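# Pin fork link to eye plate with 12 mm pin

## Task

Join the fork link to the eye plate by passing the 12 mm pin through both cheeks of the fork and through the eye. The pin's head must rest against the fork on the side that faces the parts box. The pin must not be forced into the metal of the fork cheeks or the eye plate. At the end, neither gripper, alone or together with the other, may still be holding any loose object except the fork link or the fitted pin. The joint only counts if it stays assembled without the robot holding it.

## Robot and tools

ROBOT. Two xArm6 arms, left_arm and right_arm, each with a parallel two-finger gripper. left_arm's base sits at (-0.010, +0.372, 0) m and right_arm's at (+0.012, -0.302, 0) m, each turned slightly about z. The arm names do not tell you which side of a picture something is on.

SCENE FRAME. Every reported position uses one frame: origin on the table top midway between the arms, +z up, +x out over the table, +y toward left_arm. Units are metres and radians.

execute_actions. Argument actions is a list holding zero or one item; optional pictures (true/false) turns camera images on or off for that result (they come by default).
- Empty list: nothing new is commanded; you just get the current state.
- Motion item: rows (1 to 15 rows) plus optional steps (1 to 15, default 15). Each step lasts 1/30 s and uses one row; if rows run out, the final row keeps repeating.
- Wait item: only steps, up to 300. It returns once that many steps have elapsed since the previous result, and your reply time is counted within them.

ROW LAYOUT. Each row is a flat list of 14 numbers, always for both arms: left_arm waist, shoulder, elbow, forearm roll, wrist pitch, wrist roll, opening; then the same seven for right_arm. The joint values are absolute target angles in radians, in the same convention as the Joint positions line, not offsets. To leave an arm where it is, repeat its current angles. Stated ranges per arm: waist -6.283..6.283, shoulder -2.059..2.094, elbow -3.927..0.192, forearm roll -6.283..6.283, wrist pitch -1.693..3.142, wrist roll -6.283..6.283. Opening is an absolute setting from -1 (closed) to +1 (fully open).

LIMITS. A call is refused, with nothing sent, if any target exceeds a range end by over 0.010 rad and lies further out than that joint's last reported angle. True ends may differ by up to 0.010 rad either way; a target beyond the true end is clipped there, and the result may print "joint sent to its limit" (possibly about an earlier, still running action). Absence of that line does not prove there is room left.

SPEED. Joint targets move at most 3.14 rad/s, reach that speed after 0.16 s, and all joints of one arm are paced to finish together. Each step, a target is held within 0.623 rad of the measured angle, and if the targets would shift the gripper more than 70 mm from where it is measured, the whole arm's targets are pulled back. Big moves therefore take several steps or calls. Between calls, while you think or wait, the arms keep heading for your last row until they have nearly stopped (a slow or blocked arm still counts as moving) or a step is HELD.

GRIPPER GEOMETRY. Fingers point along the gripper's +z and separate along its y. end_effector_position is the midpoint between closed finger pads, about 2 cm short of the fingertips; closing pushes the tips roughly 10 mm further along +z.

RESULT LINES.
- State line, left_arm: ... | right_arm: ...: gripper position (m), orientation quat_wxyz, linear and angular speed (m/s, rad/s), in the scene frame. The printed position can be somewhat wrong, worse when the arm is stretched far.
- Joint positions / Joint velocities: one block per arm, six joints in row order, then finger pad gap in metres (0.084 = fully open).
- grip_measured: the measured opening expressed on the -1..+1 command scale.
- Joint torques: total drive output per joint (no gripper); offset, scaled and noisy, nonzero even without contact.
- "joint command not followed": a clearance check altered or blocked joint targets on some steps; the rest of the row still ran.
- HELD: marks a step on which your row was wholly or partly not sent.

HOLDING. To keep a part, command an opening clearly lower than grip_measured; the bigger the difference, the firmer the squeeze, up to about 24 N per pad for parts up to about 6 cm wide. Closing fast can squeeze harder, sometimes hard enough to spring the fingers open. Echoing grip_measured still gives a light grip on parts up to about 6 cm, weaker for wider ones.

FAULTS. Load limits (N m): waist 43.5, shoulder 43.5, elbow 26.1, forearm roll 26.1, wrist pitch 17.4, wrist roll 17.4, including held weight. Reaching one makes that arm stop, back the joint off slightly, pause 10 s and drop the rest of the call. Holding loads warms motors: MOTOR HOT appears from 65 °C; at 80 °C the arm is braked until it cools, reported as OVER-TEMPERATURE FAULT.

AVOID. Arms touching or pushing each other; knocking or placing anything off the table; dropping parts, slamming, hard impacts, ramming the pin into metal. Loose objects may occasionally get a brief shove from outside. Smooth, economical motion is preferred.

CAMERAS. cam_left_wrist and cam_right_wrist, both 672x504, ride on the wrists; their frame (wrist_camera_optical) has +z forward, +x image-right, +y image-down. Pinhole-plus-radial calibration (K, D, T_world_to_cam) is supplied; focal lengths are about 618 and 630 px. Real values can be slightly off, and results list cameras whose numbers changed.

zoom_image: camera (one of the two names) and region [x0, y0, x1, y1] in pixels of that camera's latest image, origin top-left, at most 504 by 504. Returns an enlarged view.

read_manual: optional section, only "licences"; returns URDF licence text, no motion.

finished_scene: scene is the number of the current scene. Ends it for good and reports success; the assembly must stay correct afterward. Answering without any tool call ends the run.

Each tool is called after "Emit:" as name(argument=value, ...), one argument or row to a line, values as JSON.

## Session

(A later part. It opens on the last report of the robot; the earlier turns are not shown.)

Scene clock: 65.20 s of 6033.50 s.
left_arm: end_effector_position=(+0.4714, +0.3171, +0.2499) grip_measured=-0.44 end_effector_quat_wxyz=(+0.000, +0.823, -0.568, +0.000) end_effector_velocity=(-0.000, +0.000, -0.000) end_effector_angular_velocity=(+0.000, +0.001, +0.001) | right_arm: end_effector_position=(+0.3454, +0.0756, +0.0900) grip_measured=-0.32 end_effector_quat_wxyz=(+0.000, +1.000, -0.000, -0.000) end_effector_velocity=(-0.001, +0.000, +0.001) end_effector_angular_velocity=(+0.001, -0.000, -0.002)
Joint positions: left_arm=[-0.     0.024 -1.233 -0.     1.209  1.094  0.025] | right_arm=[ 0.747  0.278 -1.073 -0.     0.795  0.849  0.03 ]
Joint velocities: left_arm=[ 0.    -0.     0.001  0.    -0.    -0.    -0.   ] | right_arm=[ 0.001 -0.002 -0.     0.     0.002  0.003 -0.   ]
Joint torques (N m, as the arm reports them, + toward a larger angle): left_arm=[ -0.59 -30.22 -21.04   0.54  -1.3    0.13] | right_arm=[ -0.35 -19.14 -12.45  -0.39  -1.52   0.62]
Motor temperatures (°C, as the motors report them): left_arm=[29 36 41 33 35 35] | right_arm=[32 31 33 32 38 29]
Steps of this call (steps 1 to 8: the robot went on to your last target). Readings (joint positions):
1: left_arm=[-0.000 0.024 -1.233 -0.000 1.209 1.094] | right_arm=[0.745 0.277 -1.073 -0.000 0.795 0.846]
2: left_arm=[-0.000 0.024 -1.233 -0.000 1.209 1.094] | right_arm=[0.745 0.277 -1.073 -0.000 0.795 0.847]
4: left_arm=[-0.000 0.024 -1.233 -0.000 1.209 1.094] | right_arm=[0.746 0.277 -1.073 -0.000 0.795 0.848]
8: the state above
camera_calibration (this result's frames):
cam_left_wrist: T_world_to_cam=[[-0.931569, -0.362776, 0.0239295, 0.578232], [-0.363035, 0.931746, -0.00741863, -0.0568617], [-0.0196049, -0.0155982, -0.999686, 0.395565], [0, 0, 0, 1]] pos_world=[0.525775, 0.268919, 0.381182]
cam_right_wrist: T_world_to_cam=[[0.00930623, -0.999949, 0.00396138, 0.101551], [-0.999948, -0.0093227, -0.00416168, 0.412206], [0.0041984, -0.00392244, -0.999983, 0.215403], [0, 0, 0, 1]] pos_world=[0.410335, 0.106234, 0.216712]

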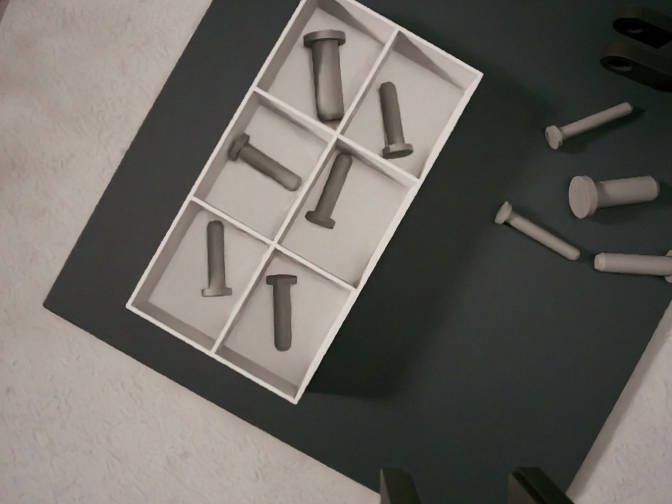

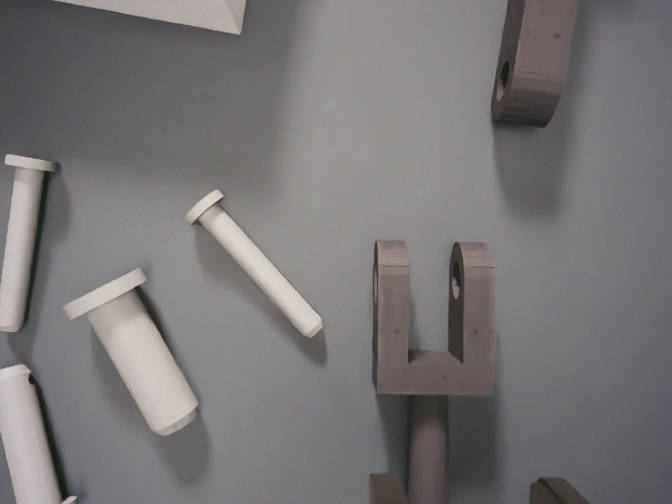

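Emit:
execute_actions(
  actions=[
    {"rows":[[0,0.024,-1.233,0,1.209,1.094,-0.42,0.747,0.3932,-1.0468,0,0.6536,0.849,-0.3]]},
  ],
  pictures=false,
)

Emit:
execute_actions(
  actions=[
    {"rows":[[0,0.024,-1.233,0,1.209,1.094,-0.42,0.747,0.3932,-1.0468,0,0.6536,0.849,-0.3],[0,0.024,-1.233,0,1.209,1.094,-0.42,0.747,0.3932,-1.0468,0,0.6536,0.849,-0.5],[0,0.024,-1.233,0,1.209,1.094,-0.42,0.747,0.3932,-1.0468,0,0.6536,0.849,-0.6],[0,0.024,-1.233,0,1.209,1.094,-0.42,0.747,0.3932,-1.0468,0,0.6536,0.849,-0.7],[0,0.024,-1.233,0,1.209,1.094,-0.42,0.747,0.3932,-1.0468,0,0.6536,0.849,-0.8],[0,0.024,-1.233,0,1.209,1.094,-0.42,0.747,0.3932,-1.0468,0,0.6536,0.849,-1]]},
  ],
  pictures=false,
)

Emit:
execute_actions(
  actions=[
    {"rows":[[0,0.024,-1.233,0,1.209,1.094,-0.42,0.747,0.388,-1.0468,0,0.659,0.849,-1],[0,0.024,-1.233,0,1.209,1.094,-0.42,0.747,0.388,-1.0468,0,0.659,0.849,-1],[0,0.024,-1.233,0,1.209,1.094,-0.42,0.747,0.388,-1.0468,0,0.659,0.849,-1],[0,0.024,-1.233,0,1.209,1.094,-0.42,0.684,0.4051,-1.0732,0,0.6681,0.913,-1]]},
  ],
  pictures=false,
)

Emit:
execute_actions(
  actions=[
    {"steps":15},
  ],
)

Scene clock: 76.47 s of 6033.50 s.
left_arm: end_effector_position=(+0.4714, +0.3172, +0.2499) grip_measured=-0.44 end_effector_quat_wxyz=(+0.000, +0.823, -0.568, +0.000) end_effector_velocity=(+0.000, +0.000, +0.000) end_effector_angular_velocity=(+0.000, -0.001, +0.000) | right_arm: end_effector_position=(+0.3460, +0.0766, +0.0348) grip_measured=-0.32 end_effector_quat_wxyz=(-0.001, +1.000, -0.000, +0.001) end_effector_velocity=(-0.003, -0.003, -0.010) end_effector_angular_velocity=(-0.006, +0.005, +0.000)
Joint positions: left_arm=[-0.     0.024 -1.233 -0.     1.209  1.094  0.025] | right_arm=[ 0.747  0.391 -1.049 -0.     0.655  0.849  0.03 ]
Joint velocities: left_arm=[ 0.    -0.001  0.     0.001 -0.    -0.     0.   ] | right_arm=[-0.     0.014  0.012  0.    -0.019 -0.    -0.   ]
Joint torques (N m, as the arm reports them, + toward a larger angle): left_arm=[ -0.67 -29.81 -20.67   0.29  -1.22   0.34] | right_arm=[ -0.03 -19.84 -11.19  -0.37  -1.64   0.56]
Motor temperatures (°C, as the motors report them): left_arm=[29 36 41 33 35 35] | right_arm=[32 31 33 32 38 29]
Steps of this call (steps 1 to 15: the robot went on to your last target; steps 16 to 90: nothing new was sent; then 7.77 s passed at rest; steps 91 to 105: all 15 steps of this action). Readings (joint positions):
91: left_arm=[-0.000 0.024 -1.233 -0.000 1.209 1.094] | right_arm=[0.747 0.278 -1.073 -0.000 0.795 0.849]
92: left_arm=[0.000 0.024 -1.233 -0.000 1.209 1.094] | right_arm=[0.747 0.280 -1.073 -0.000 0.790 0.849]
94: left_arm=[-0.000 0.024 -1.233 0.000 1.209 1.094] | right_arm=[0.747 0.309 -1.070 -0.000 0.748 0.849]
98: left_arm=[-0.000 0.024 -1.233 -0.000 1.209 1.094] | right_arm=[0.747 0.381 -1.044 0.000 0.678 0.849]
105: the state above

Scene clock: 76.97 s of 6033.50 s.
left_arm: end_effector_position=(+0.4714, +0.3172, +0.2499) grip_measured=-0.44 end_effector_quat_wxyz=(+0.000, +0.823, -0.568, +0.000) end_effector_velocity=(-0.000, +0.000, +0.000) end_effector_angular_velocity=(+0.001, -0.000, -0.000) | right_arm: end_effector_position=(+0.3454, +0.0760, +0.0333) grip_measured=-0.74 end_effector_quat_wxyz=(-0.000, +1.000, -0.000, +0.000) end_effector_velocity=(-0.000, +0.000, -0.001) end_effector_angular_velocity=(-0.001, +0.001, +0.001)
Joint positions: left_arm=[ 0.     0.024 -1.233 -0.     1.209  1.094  0.025] | right_arm=[ 0.747  0.393 -1.047  0.     0.654  0.849  0.011]
Joint velocities: left_arm=[ 0.    -0.     0.     0.001  0.     0.    -0.   ] | right_arm=[ 0.001  0.001  0.     0.    -0.     0.     0.   ]
Joint torques (N m, as the arm reports them, + toward a larger angle): left_arm=[ -0.41 -29.83 -20.94   0.29  -1.22   0.37] | right_arm=[ -0.04 -19.18 -11.06  -0.4   -1.48   0.62]
Motor temperatures (°C, as the motors report them): left_arm=[29 36 41 33 35 35] | right_arm=[32 31 33 32 38 29]
Steps of this call (steps 1 to 15: all 15 steps of this action). Readings (joint positions):
1: left_arm=[0.000 0.024 -1.233 0.000 1.209 1.094] | right_arm=[0.747 0.391 -1.048 -0.000 0.655 0.849]
2: left_arm=[-0.000 0.024 -1.233 0.000 1.209 1.094] | right_arm=[0.747 0.392 -1.048 -0.000 0.654 0.849]
4: left_arm=[-0.000 0.024 -1.233 0.000 1.209 1.094] | right_arm=[0.747 0.392 -1.047 -0.000 0.654 0.849]
8: left_arm=[0.000 0.024 -1.233 0.000 1.209 1.094] | right_arm=[0.747 0.393 -1.047 0.000 0.654 0.849]
15: the state above

Scene clock: 77.47 s of 6033.50 s.
left_arm: end_effector_position=(+0.4714, +0.3172, +0.2499) grip_measured=-0.44 end_effector_quat_wxyz=(+0.000, +0.823, -0.568, +0.000) end_effector_velocity=(-0.001, -0.000, -0.001) end_effector_angular_velocity=(-0.000, +0.002, +0.000) | right_arm: end_effector_position=(+0.3718, +0.0587, +0.0348) grip_measured=-0.74 end_effector_quat_wxyz=(+0.000, +0.998, -0.062, -0.000) end_effector_velocity=(+0.006, -0.002, +0.001) end_effector_angular_velocity=(+0.002, -0.003, -0.031)
Joint positions: left_arm=[-0.     0.024 -1.233  0.     1.209  1.094  0.025] | right_arm=[ 0.686  0.405 -1.072  0.     0.668  0.911  0.011]
Joint velocities: left_arm=[ 0.    -0.     0.002 -0.001  0.     0.     0.   ] | right_arm=[-0.012  0.003 -0.008 -0.     0.002  0.019  0.   ]
Joint torques (N m, as the arm reports them, + toward a larger angle): left_arm=[ -0.03 -29.77 -21.12   0.32  -1.07   0.3 ] | right_arm=[  0.24 -20.95 -12.23  -0.45  -1.77   0.59]
Motor temperatures (°C, as the motors report them): left_arm=[29 36 41 33 35 35] | right_arm=[32 32 33 32 38 29]
Steps of this call (steps 1 to 15: all 15 steps of this action). Readings (joint positions):
1: left_arm=[0.000 0.024 -1.233 -0.000 1.209 1.094] | right_arm=[0.747 0.393 -1.047 0.000 0.654 0.849]
2: left_arm=[0.000 0.024 -1.233 -0.000 1.209 1.094] | right_arm=[0.747 0.392 -1.047 -0.000 0.655 0.849]
4: left_arm=[0.000 0.024 -1.233 -0.000 1.209 1.094] | right_arm=[0.747 0.391 -1.046 0.000 0.657 0.849]
8: left_arm=[0.000 0.024 -1.233 0.000 1.209 1.094] | right_arm=[0.706 0.401 -1.063 0.000 0.665 0.890]
15: the state above

Scene clock: 77.97 s of 6033.50 s.
left_arm: end_effector_position=(+0.4714, +0.3172, +0.2499) grip_measured=-0.44 end_effector_quat_wxyz=(+0.000, +0.823, -0.568, +0.000) end_effector_velocity=(+0.000, +0.000, +0.000) end_effector_angular_velocity=(+0.001, -0.001, -0.000) | right_arm: end_effector_position=(+0.3727, +0.0584, +0.0350) grip_measured=-0.74 end_effector_quat_wxyz=(+0.000, +0.998, -0.064, -0.000) end_effector_velocity=(-0.000, +0.000, -0.000) end_effector_angular_velocity=(-0.000, +0.000, +0.001)
Joint positions: left_arm=[ 0.     0.024 -1.233 -0.     1.209  1.094  0.025] | right_arm=[ 0.684  0.405 -1.073  0.     0.668  0.913  0.011]
Joint velocities: left_arm=[-0.    -0.    -0.     0.001 -0.    -0.001  0.   ] | right_arm=[ 0.  0. -0.  0. -0. -0.  0.]
Joint torques (N m, as the arm reports them, + toward a larger angle): left_arm=[  0.25 -29.96 -20.75   0.39  -1.32   0.4 ] | right_arm=[ -0.29 -21.09 -12.17  -0.27  -1.82   0.49]
Motor temperatures (°C, as the motors report them): left_arm=[29 36 41 33 35 35] | right_arm=[32 32 33 32 38 29]
Steps of this call (steps 1 to 15: the robot went on to your last target). Readings (joint positions):
1: left_arm=[0.000 0.024 -1.233 0.000 1.209 1.094] | right_arm=[0.685 0.405 -1.072 0.000 0.668 0.912]
2: left_arm=[0.000 0.024 -1.233 -0.000 1.209 1.094] | right_arm=[0.685 0.405 -1.073 0.000 0.668 0.912]
4: left_arm=[0.000 0.024 -1.233 -0.000 1.209 1.094] | right_arm=[0.685 0.405 -1.073 0.000 0.668 0.913]
8: left_arm=[-0.000 0.024 -1.233 -0.000 1.209 1.094] | right_arm=[0.684 0.405 -1.073 0.000 0.668 0.913]
15: the state above
All arms were judged still, so your last target was given up. Only a new action makes them travel on or press farther. Fingers that are still opening or closing keep moving.
camera_calibration (this result's frames):
cam_left_wrist: T_world_to_cam=[[-0.93155, -0.362824, 0.0239283, 0.578251], [-0.363083, 0.931727, -0.00741716, -0.0568559], [-0.0196035, -0.0155974, -0.999686, 0.395564], [0, 0, 0, 1]] pos_world=[0.525781, 0.268947, 0.381182]
cam_right_wrist: T_world_to_cam=[[-0.117226, -0.993097, 0.00395084, 0.13102], [-0.993098, 0.11721, -0.00416997, 0.42913], [0.00367811, -0.0044124, -0.999984, 0.16046], [0, 0, 0, 1]] pos_world=[0.440937, 0.0805253, 0.161729]

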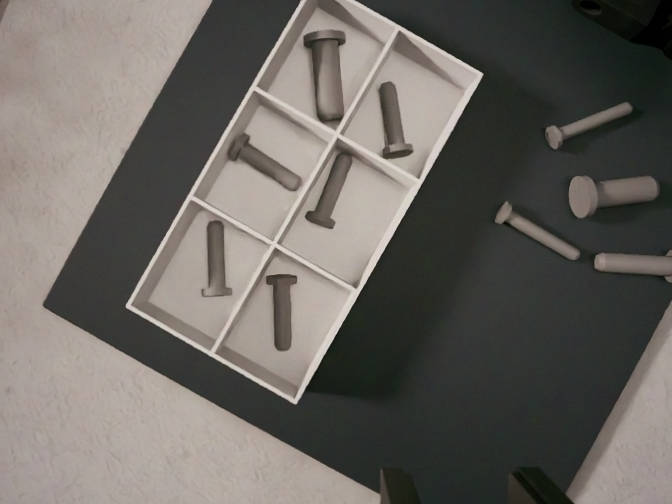

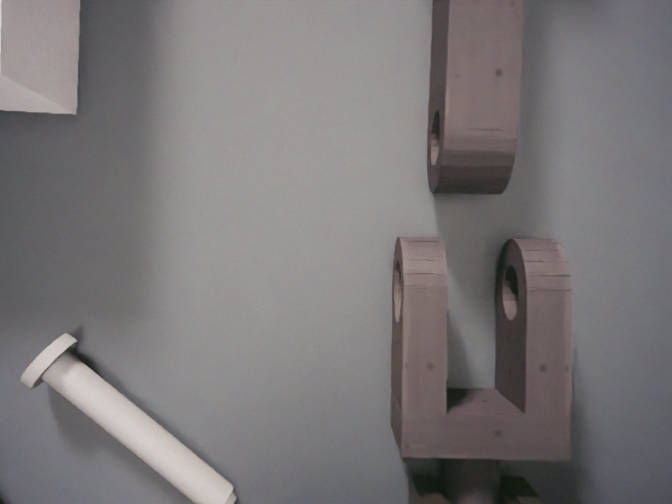

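Emit:
execute_actions(
  actions=[
    {"rows":[[0,0.024,-1.233,0,1.209,1.094,-0.42,0.691,0.4051,-1.0732,0,0.6681,0.938,-1]],"steps":10},
  ],
  pictures=false,
)

Emit:
execute_actions(
  actions=[
    {"rows":[[0,0.024,-1.233,0,1.209,1.094,-0.42,0.6738,0.4233,-1.1025,0,0.6792,0.921,-1]]},
  ],
)

Scene clock: 85.47 s of 6033.50 s.
left_arm: end_effector_position=(+0.4714, +0.3172, +0.2499) grip_measured=-0.44 end_effector_quat_wxyz=(+0.000, +0.823, -0.568, +0.000) end_effector_velocity=(-0.000, +0.000, -0.001) end_effector_angular_velocity=(+0.001, +0.001, -0.001) | right_arm: end_effector_position=(+0.3703, +0.0608, +0.0351) grip_measured=-0.74 end_effector_quat_wxyz=(+0.000, +0.997, -0.072, +0.000) end_effector_velocity=(+0.000, +0.000, +0.000) end_effector_angular_velocity=(+0.000, -0.001, -0.013)
Joint positions: left_arm=[-0.     0.024 -1.233  0.     1.209  1.094  0.025] | right_arm=[ 0.691  0.405 -1.073  0.     0.668  0.937  0.011]
Joint velocities: left_arm=[ 0.     0.     0.001  0.001  0.     0.    -0.   ] | right_arm=[ 0.    -0.    -0.    -0.    -0.     0.013 -0.   ]
Joint torques (N m, as the arm reports them, + toward a larger angle): left_arm=[ -0.28 -29.53 -20.84   0.41  -1.34   0.38] | right_arm=[ -0.29 -21.25 -12.16  -0.29  -1.76   0.56]
Motor temperatures (°C, as the motors report them): left_arm=[29 36 41 33 35 35] | right_arm=[32 32 33 32 38 29]
Steps of this call (steps 1 to 90: nothing new was sent; then 4.17 s passed at rest; steps 91 to 100: all 10 steps of this action). Readings (joint positions):
91: left_arm=[-0.000 0.024 -1.233 -0.000 1.209 1.094] | right_arm=[0.684 0.405 -1.073 -0.000 0.668 0.913]
92: left_arm=[0.000 0.024 -1.233 0.000 1.209 1.094] | right_arm=[0.685 0.405 -1.073 -0.000 0.668 0.917]
94: left_arm=[0.000 0.024 -1.233 -0.000 1.209 1.094] | right_arm=[0.688 0.405 -1.073 0.000 0.668 0.927]
98: left_arm=[-0.000 0.024 -1.233 0.000 1.209 1.094] | right_arm=[0.690 0.405 -1.073 0.000 0.668 0.935]
100: the state above

Scene clock: 85.97 s of 6033.50 s.
left_arm: end_effector_position=(+0.4714, +0.3172, +0.2499) grip_measured=-0.44 end_effector_quat_wxyz=(+0.000, +0.823, -0.568, +0.000) end_effector_velocity=(+0.000, -0.000, +0.000) end_effector_angular_velocity=(-0.000, -0.001, -0.001) | right_arm: end_effector_position=(+0.3811, +0.0594, +0.0351) grip_measured=-0.74 end_effector_quat_wxyz=(+0.000, +0.997, -0.073, -0.000) end_effector_velocity=(+0.001, +0.000, +0.001) end_effector_angular_velocity=(+0.001, -0.001, -0.001)
Joint positions: left_arm=[-0.     0.024 -1.233 -0.     1.209  1.094  0.025] | right_arm=[ 0.674  0.423 -1.102  0.     0.679  0.921  0.011]
Joint velocities: left_arm=[-0.    -0.    -0.    -0.     0.     0.001 -0.   ] | right_arm=[-0.002  0.    -0.003 -0.     0.001 -0.001 -0.   ]
Joint torques (N m, as the arm reports them, + toward a larger angle): left_arm=[ -0.15 -30.21 -20.75   0.01  -1.47   0.47] | right_arm=[ -0.12 -21.6  -12.18  -0.27  -1.83   0.53]
Motor temperatures (°C, as the motors report them): left_arm=[29 36 41 33 35 35] | right_arm=[32 32 33 32 38 29]
Steps of this call (steps 1 to 15: all 15 steps of this action). Readings (joint positions):
1: left_arm=[0.000 0.024 -1.233 0.000 1.209 1.094] | right_arm=[0.691 0.405 -1.073 0.000 0.668 0.937]
2: left_arm=[-0.000 0.024 -1.233 0.000 1.209 1.094] | right_arm=[0.689 0.407 -1.077 0.000 0.670 0.935]
4: left_arm=[-0.000 0.024 -1.233 -0.000 1.209 1.094] | right_arm=[0.681 0.415 -1.090 -0.000 0.674 0.928]
8: left_arm=[0.000 0.024 -1.233 -0.000 1.209 1.094] | right_arm=[0.675 0.422 -1.100 -0.000 0.678 0.923]
15: the state above
camera_calibration (this result's frames):
cam_left_wrist: T_world_to_cam=[[-0.931551, -0.362824, 0.0239284, 0.578251], [-0.363083, 0.931727, -0.00741706, -0.0568561], [-0.0196037, -0.0155974, -0.999686, 0.395564], [0, 0, 0, 1]] pos_world=[0.525781, 0.268947, 0.381182]
cam_right_wrist: T_world_to_cam=[[-0.135287, -0.990798, 0.003985, 0.139785], [-0.9908, 0.135271, -0.00414271, 0.435388], [0.00356554, -0.00450879, -0.999983, 0.160545], [0, 0, 0, 1]] pos_world=[0.449721, 0.0803278, 0.161789]

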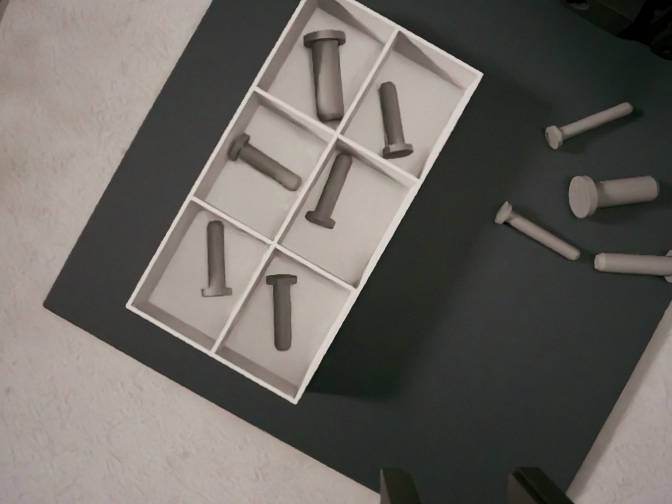

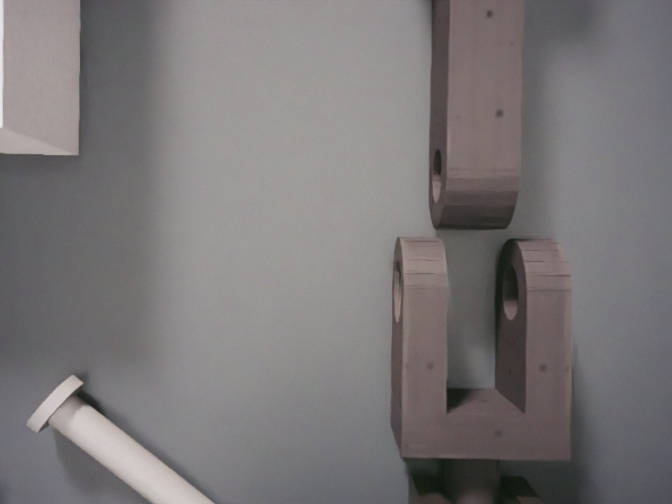

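Emit:
execute_actions(
  actions=[
    {"rows":[[0,0.024,-1.233,0,1.209,1.094,-0.42,0.6755,0.4233,-1.1025,0,0.6792,0.9227,-1]],"steps":8},
  ],
  pictures=false,
)

Emit:
execute_actions(
  actions=[
    {"rows":[[0,0.024,-1.233,0,1.209,1.094,-0.42,0.655,0.4462,-1.1392,0,0.693,0.902,-1]]},
  ],
  pictures=false,
)

Emit:
execute_actions(
  actions=[
    {"rows":[[0,0.024,-1.233,0,1.209,1.094,-0.42,0.635,0.4693,-1.1763,0,0.7071,0.882,-1]]},
  ],
  pictures=false,
)

Emit:
execute_actions(
  actions=[
    {"steps":10},
  ],
)

Scene clock: 92.60 s of 6033.50 s.
left_arm: end_effector_position=(+0.4714, +0.3172, +0.2499) grip_measured=-0.44 end_effector_quat_wxyz=(+0.000, +0.823, -0.568, +0.000) end_effector_velocity=(-0.000, -0.000, -0.000) end_effector_angular_velocity=(-0.000, +0.001, -0.000) | right_arm: end_effector_position=(+0.3807, +0.0600, +0.0351) grip_measured=-0.74 end_effector_quat_wxyz=(+0.000, +0.997, -0.073, +0.000) end_effector_velocity=(+0.000, -0.000, -0.000) end_effector_angular_velocity=(-0.000, +0.000, -0.002)
Joint positions: left_arm=[ 0.     0.024 -1.233  0.     1.209  1.094  0.025] | right_arm=[ 0.675  0.423 -1.103  0.     0.679  0.923  0.011]
Joint velocities: left_arm=[-0.     0.     0.001 -0.001 -0.     0.001  0.   ] | right_arm=[-0.     0.     0.     0.     0.     0.001  0.   ]
Joint torques (N m, as the arm reports them, + toward a larger angle): left_arm=[  0.   -29.65 -20.81   0.14  -1.29   0.43] | right_arm=[  0.26 -21.34 -12.32  -0.41  -1.77   0.5 ]
Motor temperatures (°C, as the motors report them): left_arm=[29 36 41 33 35 35] | right_arm=[32 32 34 32 38 29]
Steps of this call (steps 1 to 15: the robot went on to your last target; steps 16 to 90: nothing new was sent; then 3.37 s passed at rest; steps 91 to 98: all 8 steps of this action). Readings (joint positions):
91: left_arm=[-0.000 0.024 -1.233 0.000 1.209 1.094] | right_arm=[0.674 0.423 -1.103 -0.000 0.679 0.921]
92: left_arm=[0.000 0.024 -1.233 -0.000 1.209 1.094] | right_arm=[0.674 0.423 -1.103 -0.000 0.679 0.921]
94: left_arm=[0.000 0.024 -1.233 -0.000 1.209 1.094] | right_arm=[0.675 0.423 -1.102 0.000 0.679 0.922]
98: the state above

Scene clock: 93.10 s of 6033.50 s.
left_arm: end_effector_position=(+0.4714, +0.3172, +0.2499) grip_measured=-0.44 end_effector_quat_wxyz=(+0.000, +0.823, -0.568, +0.000) end_effector_velocity=(+0.001, +0.000, +0.001) end_effector_angular_velocity=(+0.001, -0.002, -0.001) | right_arm: end_effector_position=(+0.3939, +0.0582, +0.0351) grip_measured=-0.74 end_effector_quat_wxyz=(+0.000, +0.997, -0.073, -0.000) end_effector_velocity=(+0.001, -0.000, -0.000) end_effector_angular_velocity=(+0.000, -0.000, -0.000)
Joint positions: left_arm=[-0.     0.024 -1.233 -0.     1.209  1.094  0.025] | right_arm=[ 0.655  0.446 -1.139  0.     0.693  0.902  0.011]
Joint velocities: left_arm=[ 0.    -0.001 -0.002  0.001 -0.     0.     0.   ] | right_arm=[-0.002  0.003 -0.004 -0.     0.001 -0.002 -0.   ]
Joint torques (N m, as the arm reports them, + toward a larger angle): left_arm=[ -0.29 -29.84 -20.61   0.14  -1.32   0.46] | right_arm=[ -0.19 -22.03 -12.28  -0.37  -1.78   0.62]
Motor temperatures (°C, as the motors report them): left_arm=[29 36 41 33 35 35] | right_arm=[32 32 34 32 38 29]
Steps of this call (steps 1 to 15: all 15 steps of this action). Readings (joint positions):
1: left_arm=[0.000 0.024 -1.233 -0.000 1.209 1.094] | right_arm=[0.675 0.423 -1.103 0.000 0.679 0.922]
2: left_arm=[-0.000 0.024 -1.233 -0.000 1.209 1.094] | right_arm=[0.674 0.426 -1.107 0.000 0.681 0.920]
4: left_arm=[-0.000 0.024 -1.233 0.000 1.209 1.094] | right_arm=[0.665 0.436 -1.123 0.000 0.687 0.911]
8: left_arm=[0.000 0.024 -1.233 -0.000 1.209 1.094] | right_arm=[0.656 0.444 -1.136 -0.000 0.691 0.904]
15: the state above

Scene clock: 93.60 s of 6033.50 s.
left_arm: end_effector_position=(+0.4714, +0.3172, +0.2499) grip_measured=-0.44 end_effector_quat_wxyz=(+0.000, +0.823, -0.568, +0.000) end_effector_velocity=(-0.000, +0.000, -0.000) end_effector_angular_velocity=(+0.001, +0.001, +0.000) | right_arm: end_effector_position=(+0.4071, +0.0560, +0.0350) grip_measured=-0.74 end_effector_quat_wxyz=(+0.000, +0.997, -0.073, -0.000) end_effector_velocity=(+0.001, -0.000, -0.000) end_effector_angular_velocity=(-0.000, +0.000, +0.000)
Joint positions: left_arm=[-0.     0.024 -1.233  0.     1.209  1.094  0.025] | right_arm=[ 0.635  0.469 -1.176  0.     0.707  0.882  0.011]
Joint velocities: left_arm=[ 0.    -0.     0.001  0.001  0.    -0.     0.   ] | right_arm=[-0.002  0.003 -0.004 -0.     0.001 -0.002 -0.   ]
Joint torques (N m, as the arm reports them, + toward a larger angle): left_arm=[ -0.31 -29.74 -20.75   0.22  -1.47   0.22] | right_arm=[ -0.15 -22.4  -12.29  -0.52  -1.71   0.71]
Motor temperatures (°C, as the motors report them): left_arm=[29 36 41 33 35 35] | right_arm=[32 32 34 32 38 29]
Steps of this call (steps 1 to 15: all 15 steps of this action). Readings (joint positions):
1: left_arm=[-0.000 0.024 -1.233 -0.000 1.209 1.094] | right_arm=[0.655 0.446 -1.139 0.000 0.693 0.902]
2: left_arm=[0.000 0.024 -1.233 -0.000 1.209 1.094] | right_arm=[0.653 0.449 -1.143 0.000 0.695 0.899]
4: left_arm=[0.000 0.024 -1.233 0.000 1.209 1.094] | right_arm=[0.645 0.459 -1.159 0.000 0.701 0.891]
8: left_arm=[-0.000 0.024 -1.233 -0.000 1.209 1.094] | right_arm=[0.637 0.467 -1.173 0.000 0.705 0.884]
15: the state above

Scene clock: 93.93 s of 6033.50 s.
left_arm: end_effector_position=(+0.4714, +0.3172, +0.2499) grip_measured=-0.44 end_effector_quat_wxyz=(+0.000, +0.823, -0.568, +0.000) end_effector_velocity=(-0.000, -0.000, -0.000) end_effector_angular_velocity=(-0.000, +0.000, +0.000) | right_arm: end_effector_position=(+0.4073, +0.0560, +0.0350) grip_measured=-0.74 end_effector_quat_wxyz=(+0.000, +0.997, -0.073, -0.000) end_effector_velocity=(+0.000, -0.000, -0.000) end_effector_angular_velocity=(-0.000, -0.000, -0.000)
Joint positions: left_arm=[-0.     0.024 -1.233 -0.     1.209  1.094  0.025] | right_arm=[ 0.635  0.469 -1.176  0.     0.707  0.882  0.011]
Joint velocities: left_arm=[-0.    -0.     0.001 -0.    -0.    -0.    -0.   ] | right_arm=[-0.     0.001 -0.    -0.    -0.001 -0.     0.   ]
Joint torques (N m, as the arm reports them, + toward a larger angle): left_arm=[ -0.15 -30.32 -20.99   0.38  -1.31   0.27] | right_arm=[ -0.26 -22.46 -12.38  -0.48  -1.73   0.64]
Motor temperatures (°C, as the motors report them): left_arm=[29 36 41 33 35 35] | right_arm=[32 32 34 32 38 29]
Steps of this call (steps 1 to 10: the robot went on to your last target). Readings (joint positions):
1: left_arm=[0.000 0.024 -1.233 -0.000 1.209 1.094] | right_arm=[0.635 0.469 -1.176 0.000 0.707 0.882]
2: left_arm=[-0.000 0.024 -1.233 -0.000 1.209 1.094] | right_arm=[0.635 0.469 -1.176 0.000 0.707 0.882]
4: left_arm=[0.000 0.024 -1.233 0.000 1.209 1.094] | right_arm=[0.635 0.469 -1.176 0.000 0.707 0.882]
8: left_arm=[-0.000 0.024 -1.233 -0.000 1.209 1.094] | right_arm=[0.635 0.469 -1.176 0.000 0.707 0.882]
10: the state above
camera_calibration (this result's frames):
cam_left_wrist: T_world_to_cam=[[-0.931551, -0.362824, 0.0239283, 0.578251], [-0.363083, 0.931727, -0.00741714, -0.0568561], [-0.0196035, -0.0155974, -0.999686, 0.395564], [0, 0, 0, 1]] pos_world=[0.525781, 0.268947, 0.381182]
cam_right_wrist: T_world_to_cam=[[-0.135139, -0.990819, 0.00401232, 0.139884], [-0.99082, 0.135122, -0.00411641, 0.461862], [0.00353646, -0.00453178, -0.999983, 0.16033], [0, 0, 0, 1]] pos_world=[0.475959, 0.0769185, 0.161667]

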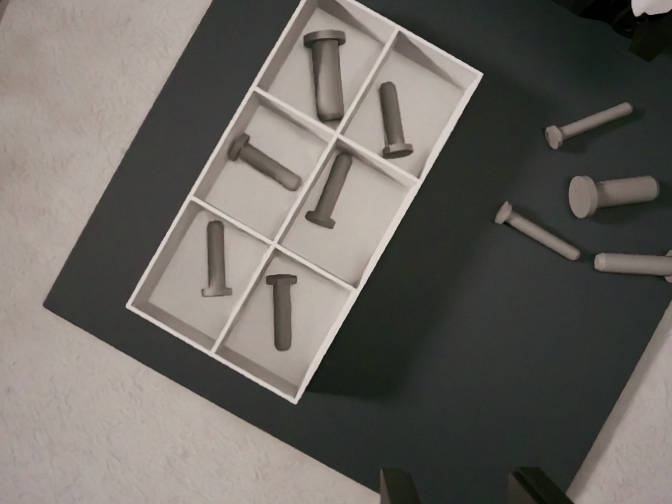

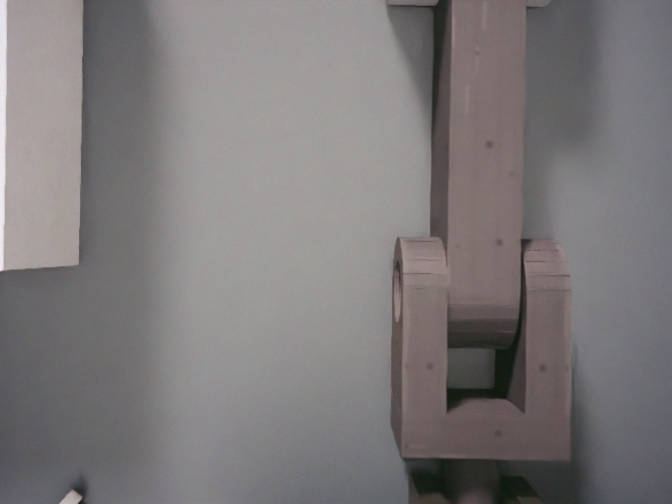

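Emit:
execute_actions(
  actions=[
    {"rows":[[0,0.024,-1.233,0,1.209,1.094,-0.42,0.635,0.4693,-1.1763,0,0.7071,0.882,-0.3]],"steps":10},
  ],
  pictures=false,
)

Emit:
execute_actions(
  actions=[
    {"rows":[[0,-0.06,-1.0,0,1.06,-0.728,-0.42,0.635,0.28,-1.1763,0,0.88,0.882,-0.3]]},
  ],
  pictures=false,
)

Emit:
execute_actions(
  actions=[
    {"rows":[[0,-0.06,-1.0,0,1.06,-0.728,-0.42,0.564,0.0,-0.7,0,0.1,0,-0.3]]},
  ],
  pictures=false,
)

Emit:
execute_actions(
  actions=[
    {"steps":12},
  ],
  pictures=false,
)

Emit:
execute_actions(
  actions=[
    {"rows":[[-0.328,-0.06,-0.8,0,0.86,-0.728,-0.42,0.564,0.178,-0.4,0,-0.6,0,-0.3]]},
  ],
  pictures=false,
)

Emit:
execute_actions(
  actions=[
    {"rows":[[-0.328,-0.06,-0.6375,0,0.6975,-0.728,-0.42,0.564,0.178,-0.236,0,-0.742,0,-0.3]]},
  ],
  pictures=false,
)

Emit:
execute_actions(
  actions=[
    {"steps":15},
  ],
)

Scene clock: 109.60 s of 6033.50 s.
left_arm: end_effector_position=(+0.4714, +0.3172, +0.2499) grip_measured=-0.44 end_effector_quat_wxyz=(+0.000, +0.823, -0.568, +0.000) end_effector_velocity=(+0.000, +0.000, +0.001) end_effector_angular_velocity=(+0.001, -0.001, -0.002) | right_arm: end_effector_position=(+0.4075, +0.0561, +0.0351) grip_measured=-0.32 end_effector_quat_wxyz=(-0.000, +0.997, -0.073, +0.000) end_effector_velocity=(-0.002, -0.001, -0.002) end_effector_angular_velocity=(-0.004, +0.004, +0.001)
Joint positions: left_arm=[-0.     0.024 -1.233  0.     1.209  1.094  0.025] | right_arm=[ 0.635  0.469 -1.176 -0.     0.707  0.882  0.03 ]
Joint velocities: left_arm=[-0.    -0.    -0.001  0.001  0.     0.001  0.   ] | right_arm=[ 0.001  0.003  0.002  0.     0.    -0.     0.   ]
Joint torques (N m, as the arm reports them, + toward a larger angle): left_arm=[  0.   -29.93 -20.88   0.13  -1.17   0.29] | right_arm=[ -0.08 -21.53 -11.98  -0.29  -1.49   0.61]
Motor temperatures (°C, as the motors report them): left_arm=[29 36 41 33 35 35] | right_arm=[32 32 34 32 38 29]
Steps of this call (steps 1 to 15: the robot went on to your last target; steps 16 to 90: nothing new was sent; then 12.33 s passed at rest; steps 91 to 100: all 10 steps of this action). Readings (joint positions):
91: left_arm=[0.000 0.024 -1.233 0.000 1.209 1.094] | right_arm=[0.635 0.469 -1.176 -0.000 0.707 0.882]
92: left_arm=[-0.000 0.024 -1.233 0.000 1.209 1.094] | right_arm=[0.635 0.469 -1.177 -0.000 0.707 0.882]
94: left_arm=[0.000 0.024 -1.233 -0.000 1.209 1.094] | right_arm=[0.635 0.469 -1.177 -0.000 0.707 0.882]
98: left_arm=[0.000 0.024 -1.233 -0.000 1.209 1.094] | right_arm=[0.635 0.469 -1.177 -0.000 0.707 0.882]
100: the state above

Scene clock: 110.10 s of 6033.50 s.
left_arm: end_effector_position=(+0.4389, +0.3209, +0.2057) grip_measured=-0.44 end_effector_quat_wxyz=(+0.000, +0.993, -0.118, -0.001) end_effector_velocity=(-0.016, +0.002, -0.019) end_effector_angular_velocity=(-0.001, -0.033, +2.785) | right_arm: end_effector_position=(+0.4009, +0.0502, +0.1188) grip_measured=-0.32 end_effector_quat_wxyz=(-0.004, +0.997, -0.073, +0.004) end_effector_velocity=(-0.003, -0.003, +0.010) end_effector_angular_velocity=(-0.006, +0.006, +0.001)
Joint positions: left_arm=[ 0.    -0.054 -1.015  0.     1.07   0.124  0.025] | right_arm=[ 0.635  0.285 -1.174  0.     0.877  0.882  0.03 ]
Joint velocities: left_arm=[-0.    -0.061  0.132  0.    -0.105 -2.785  0.   ] | right_arm=[ 0.    -0.023 -0.    -0.     0.032 -0.    -0.   ]
Joint torques (N m, as the arm reports them, + toward a larger angle): left_arm=[ -0.25 -26.87 -21.42   0.26  -1.28   0.4 ] | right_arm=[  0.05 -20.3  -13.44  -0.25  -1.74   0.7 ]
Motor temperatures (°C, as the motors report them): left_arm=[29 36 41 33 35 35] | right_arm=[32 32 34 32 38 29]
Steps of this call (steps 1 to 15: all 15 steps of this action). Readings (joint positions):
1: left_arm=[-0.000 0.024 -1.233 -0.000 1.209 1.094] | right_arm=[0.635 0.469 -1.176 -0.000 0.707 0.882]
2: left_arm=[-0.000 0.023 -1.231 -0.000 1.208 1.088] | right_arm=[0.635 0.466 -1.176 -0.000 0.712 0.882]
4: left_arm=[-0.000 0.017 -1.216 -0.000 1.196 1.043] | right_arm=[0.635 0.430 -1.170 0.000 0.751 0.882]
8: left_arm=[-0.000 -0.016 -1.121 -0.000 1.138 0.774] | right_arm=[0.635 0.315 -1.183 -0.000 0.841 0.882]
15: the state above

Scene clock: 110.60 s of 6033.50 s.
left_arm: end_effector_position=(+0.4367, +0.3211, +0.2030) grip_measured=-0.44 end_effector_quat_wxyz=(+0.000, +0.955, +0.296, +0.000) end_effector_velocity=(-0.000, +0.000, -0.000) end_effector_angular_velocity=(+0.001, +0.000, +0.138) | right_arm: end_effector_position=(+0.4337, +0.0310, +0.1692) grip_measured=-0.32 end_effector_quat_wxyz=(-0.100, +0.919, +0.281, +0.257) end_effector_velocity=(+0.020, -0.009, +0.064) end_effector_angular_velocity=(-0.062, -0.622, +0.658)
Joint positions: left_arm=[-0.    -0.06  -1.    -0.     1.06  -0.715  0.025] | right_arm=[ 0.568  0.014 -0.726  0.     0.153  0.076  0.03 ]
Joint velocities: left_arm=[ 0.    -0.001  0.002  0.001 -0.    -0.138 -0.   ] | right_arm=[-0.036 -0.15   0.268 -0.001 -0.568 -0.818  0.   ]
Joint torques (N m, as the arm reports them, + toward a larger angle): left_arm=[ -0.63 -26.23 -20.13   0.28  -1.25   0.54] | right_arm=[  0.44 -12.84 -13.27  -0.37  -1.73   1.57]
Motor temperatures (°C, as the motors report them): left_arm=[29 36 41 33 35 35] | right_arm=[32 32 34 32 38 29]
Steps of this call (steps 1 to 15: all 15 steps of this action). Readings (joint positions):
1: left_arm=[0.000 -0.056 -1.011 0.000 1.067 0.030] | right_arm=[0.635 0.284 -1.174 0.000 0.878 0.882]
2: left_arm=[0.000 -0.057 -1.008 -0.000 1.065 -0.063] | right_arm=[0.635 0.281 -1.171 0.000 0.873 0.876]
4: left_arm=[0.000 -0.059 -1.005 -0.000 1.063 -0.250] | right_arm=[0.630 0.261 -1.138 0.000 0.829 0.832]
8: left_arm=[0.000 -0.060 -1.002 -0.000 1.061 -0.569] | right_arm=[0.601 0.147 -0.946 0.000 0.560 0.562]
15: the state above

Scene clock: 111.00 s of 6033.50 s.
left_arm: end_effector_position=(+0.4366, +0.3211, +0.2029) grip_measured=-0.44 end_effector_quat_wxyz=(+0.000, +0.953, +0.302, +0.000) end_effector_velocity=(-0.000, +0.000, -0.000) end_effector_angular_velocity=(+0.000, +0.000, +0.003) | right_arm: end_effector_position=(+0.4352, +0.0299, +0.1746) grip_measured=-0.32 end_effector_quat_wxyz=(-0.097, +0.903, +0.311, +0.279) end_effector_velocity=(+0.000, -0.000, +0.002) end_effector_angular_velocity=(+0.000, -0.012, +0.010)
Joint positions: left_arm=[-0.    -0.06  -1.     0.     1.06  -0.728  0.025] | right_arm=[ 0.564  0.001 -0.701 -0.     0.101  0.001  0.03 ]
Joint velocities: left_arm=[ 0.    -0.     0.    -0.     0.    -0.003  0.   ] | right_arm=[-0.001 -0.006  0.006  0.    -0.01  -0.013  0.   ]
Joint torques (N m, as the arm reports them, + toward a larger angle): left_arm=[ -0.19 -27.04 -20.45   0.25  -1.3    0.19] | right_arm=[ -0.48 -14.67 -12.35  -0.26  -2.2    0.62]
Motor temperatures (°C, as the motors report them): left_arm=[29 36 41 33 35 35] | right_arm=[32 32 34 32 38 29]
Steps of this call (steps 1 to 12: the robot went on to your last target). Readings (joint positions):
1: left_arm=[-0.000 -0.060 -1.000 0.000 1.060 -0.718] | right_arm=[0.567 0.010 -0.719 -0.000 0.137 0.053]
2: left_arm=[-0.000 -0.060 -1.000 0.000 1.060 -0.721] | right_arm=[0.566 0.007 -0.713 -0.000 0.126 0.037]
4: left_arm=[-0.000 -0.060 -1.000 0.000 1.060 -0.724] | right_arm=[0.565 0.004 -0.707 -0.000 0.113 0.018]
8: left_arm=[-0.000 -0.060 -1.000 0.000 1.060 -0.727] | right_arm=[0.564 0.002 -0.702 -0.000 0.104 0.005]
12: the state above

Scene clock: 111.50 s of 6033.50 s.
left_arm: end_effector_position=(+0.3765, +0.1982, +0.1406) grip_measured=-0.44 end_effector_quat_wxyz=(-0.001, +0.988, +0.152, -0.002) end_effector_velocity=(-0.046, -0.072, -0.033) end_effector_angular_velocity=(-0.011, -0.027, -0.199) | right_arm: end_effector_position=(+0.3994, +0.0016, +0.1047) grip_measured=-0.32 end_effector_quat_wxyz=(-0.128, +0.870, +0.300, +0.369) end_effector_velocity=(-0.009, -0.005, +0.022) end_effector_angular_velocity=(+0.160, -0.205, +0.003)
Joint positions: left_arm=[-0.309 -0.059 -0.811 -0.     0.873 -0.728  0.025] | right_arm=[ 0.564  0.17  -0.414  0.    -0.558  0.     0.03 ]
Joint velocities: left_arm=[-0.2   -0.007  0.119  0.002 -0.142 -0.002  0.   ] | right_arm=[ 0.002  0.075  0.121 -0.001 -0.457 -0.001  0.   ]
Joint torques (N m, as the arm reports them, + toward a larger angle): left_arm=[  2.83 -27.97 -21.43   0.49  -1.39   0.23] | right_arm=[  0.1  -14.37  -9.34  -0.25  -2.17   0.57]
Motor temperatures (°C, as the motors report them): left_arm=[29 36 41 33 35 35] | right_arm=[32 32 34 32 38 29]
Steps of this call (steps 1 to 15: all 15 steps of this action). Readings (joint positions):
1: left_arm=[-0.000 -0.060 -1.000 0.000 1.060 -0.728] | right_arm=[0.564 0.001 -0.700 -0.000 0.100 0.001]
2: left_arm=[-0.004 -0.060 -0.998 0.000 1.056 -0.728] | right_arm=[0.564 0.001 -0.699 -0.000 0.095 0.001]
4: left_arm=[-0.042 -0.062 -0.976 0.000 1.031 -0.728] | right_arm=[0.564 0.012 -0.681 -0.000 0.049 0.000]
8: left_arm=[-0.158 -0.059 -0.903 -0.000 0.964 -0.728] | right_arm=[0.564 0.083 -0.561 -0.000 -0.205 0.000]
15: the state above

Scene clock: 112.00 s of 6033.50 s.
left_arm: end_effector_position=(+0.3460, +0.2042, +0.0914) grip_measured=-0.44 end_effector_quat_wxyz=(+0.001, +0.990, +0.143, +0.001) end_effector_velocity=(-0.008, +0.002, -0.010) end_effector_angular_velocity=(+0.004, +0.007, -0.003) | right_arm: end_effector_position=(+0.3542, -0.0338, +0.0803) grip_measured=-0.32 end_effector_quat_wxyz=(-0.127, +0.870, +0.301, +0.369) end_effector_velocity=(-0.008, -0.006, -0.004) end_effector_angular_velocity=(-0.002, +0.003, -0.001)
Joint positions: left_arm=[-0.328 -0.061 -0.641 -0.     0.7   -0.728  0.025] | right_arm=[ 0.564  0.178 -0.24  -0.    -0.74   0.     0.03 ]
Joint velocities: left_arm=[-0.003  0.002  0.03   0.    -0.024  0.    -0.   ] | right_arm=[-0.001  0.002  0.028 -0.    -0.026  0.    -0.   ]
Joint torques (N m, as the arm reports them, + toward a larger angle): left_arm=[ -0.26 -23.24 -17.93   0.46  -1.23   0.43] | right_arm=[ -0.26 -11.72  -6.45  -0.14  -2.43   0.66]
Motor temperatures (°C, as the motors report them): left_arm=[29 36 41 33 35 35] | right_arm=[32 32 34 32 38 29]
Steps of this call (steps 1 to 15: all 15 steps of this action). Readings (joint positions):
1: left_arm=[-0.315 -0.059 -0.807 -0.000 0.869 -0.728] | right_arm=[0.564 0.172 -0.411 0.000 -0.571 0.000]
2: left_arm=[-0.318 -0.060 -0.802 -0.000 0.861 -0.728] | right_arm=[0.564 0.173 -0.405 -0.000 -0.585 0.000]
4: left_arm=[-0.322 -0.063 -0.763 -0.000 0.814 -0.728] | right_arm=[0.564 0.173 -0.364 -0.000 -0.632 0.000]
8: left_arm=[-0.326 -0.058 -0.659 0.000 0.728 -0.728] | right_arm=[0.564 0.178 -0.260 0.000 -0.714 -0.000]
15: the state above

Scene clock: 112.50 s of 6033.50 s.
left_arm: end_effector_position=(+0.3447, +0.2046, +0.0900) grip_measured=-0.44 end_effector_quat_wxyz=(+0.000, +0.990, +0.143, +0.000) end_effector_velocity=(+0.001, -0.000, +0.001) end_effector_angular_velocity=(-0.001, -0.001, +0.001) | right_arm: end_effector_position=(+0.3530, -0.0347, +0.0794) grip_measured=-0.32 end_effector_quat_wxyz=(-0.127, +0.871, +0.301, +0.368) end_effector_velocity=(-0.000, +0.000, +0.000) end_effector_angular_velocity=(-0.000, -0.000, +0.001)
Joint positions: left_arm=[-0.328 -0.06  -0.638 -0.     0.698 -0.728  0.025] | right_arm=[ 0.564  0.178 -0.236 -0.    -0.742  0.     0.03 ]
Joint velocities: left_arm=[-0.    -0.    -0.001  0.    -0.    -0.001 -0.   ] | right_arm=[ 0.001 -0.001  0.001 -0.     0.    -0.    -0.   ]
Joint torques (N m, as the arm reports them, + toward a larger angle): left_arm=[ -0.23 -24.02 -17.5    0.37  -1.25   0.41] | right_arm=[  0.09 -11.53  -6.14  -0.19  -2.41   0.67]
Motor temperatures (°C, as the motors report them): left_arm=[29 36 41 33 35 35] | right_arm=[32 32 34 32 38 29]
Steps of this call (steps 1 to 15: the robot went on to your last target). Readings (joint positions):
1: left_arm=[-0.328 -0.060 -0.640 -0.000 0.699 -0.728] | right_arm=[0.564 0.178 -0.239 -0.000 -0.740 0.000]
2: left_arm=[-0.328 -0.060 -0.640 -0.000 0.699 -0.728] | right_arm=[0.564 0.178 -0.238 -0.000 -0.741 0.000]
4: left_arm=[-0.328 -0.060 -0.639 -0.000 0.698 -0.728] | right_arm=[0.564 0.178 -0.237 -0.000 -0.741 0.000]
8: left_arm=[-0.328 -0.060 -0.638 -0.000 0.698 -0.728] | right_arm=[0.564 0.178 -0.236 -0.000 -0.742 0.000]
15: the state above
All arms were judged still, so your last target was given up. Only a new action makes them travel on or press farther. Fingers that are still opening or closing keep moving.
camera_calibration (this result's frames):
cam_left_wrist: T_world_to_cam=[[0.290298, -0.956635, 0.0240049, 0.12349], [-0.956832, -0.290546, -0.00748758, 0.455552], [0.0141374, -0.020795, -0.999684, 0.220928], [0, 0, 0, 1]] pos_world=[0.396914, 0.255087, 0.221305]
cam_right_wrist: T_world_to_cam=[[0.620537, -0.784112, 0.0101326, -0.217622], [-0.539387, -0.436172, -0.720288, 0.298171], [0.569206, 0.4415, -0.693601, -0.00396403], [0, 0, 0, 1]] pos_world=[0.298129, -0.038836, 0.214225]

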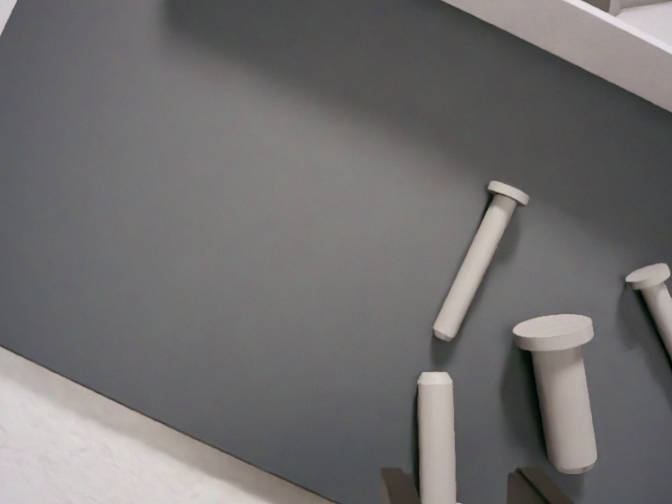

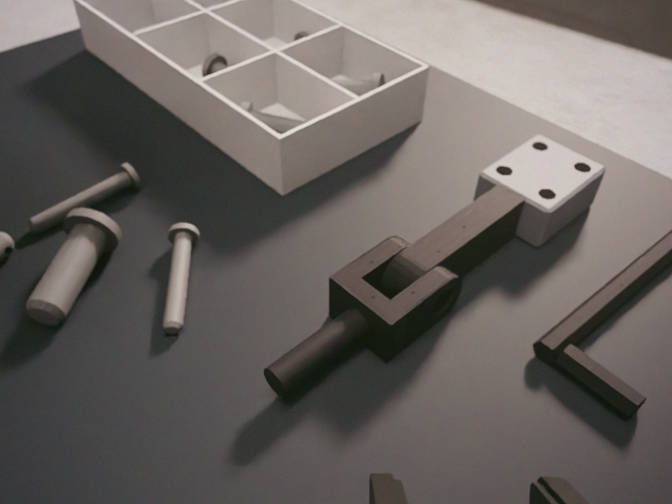

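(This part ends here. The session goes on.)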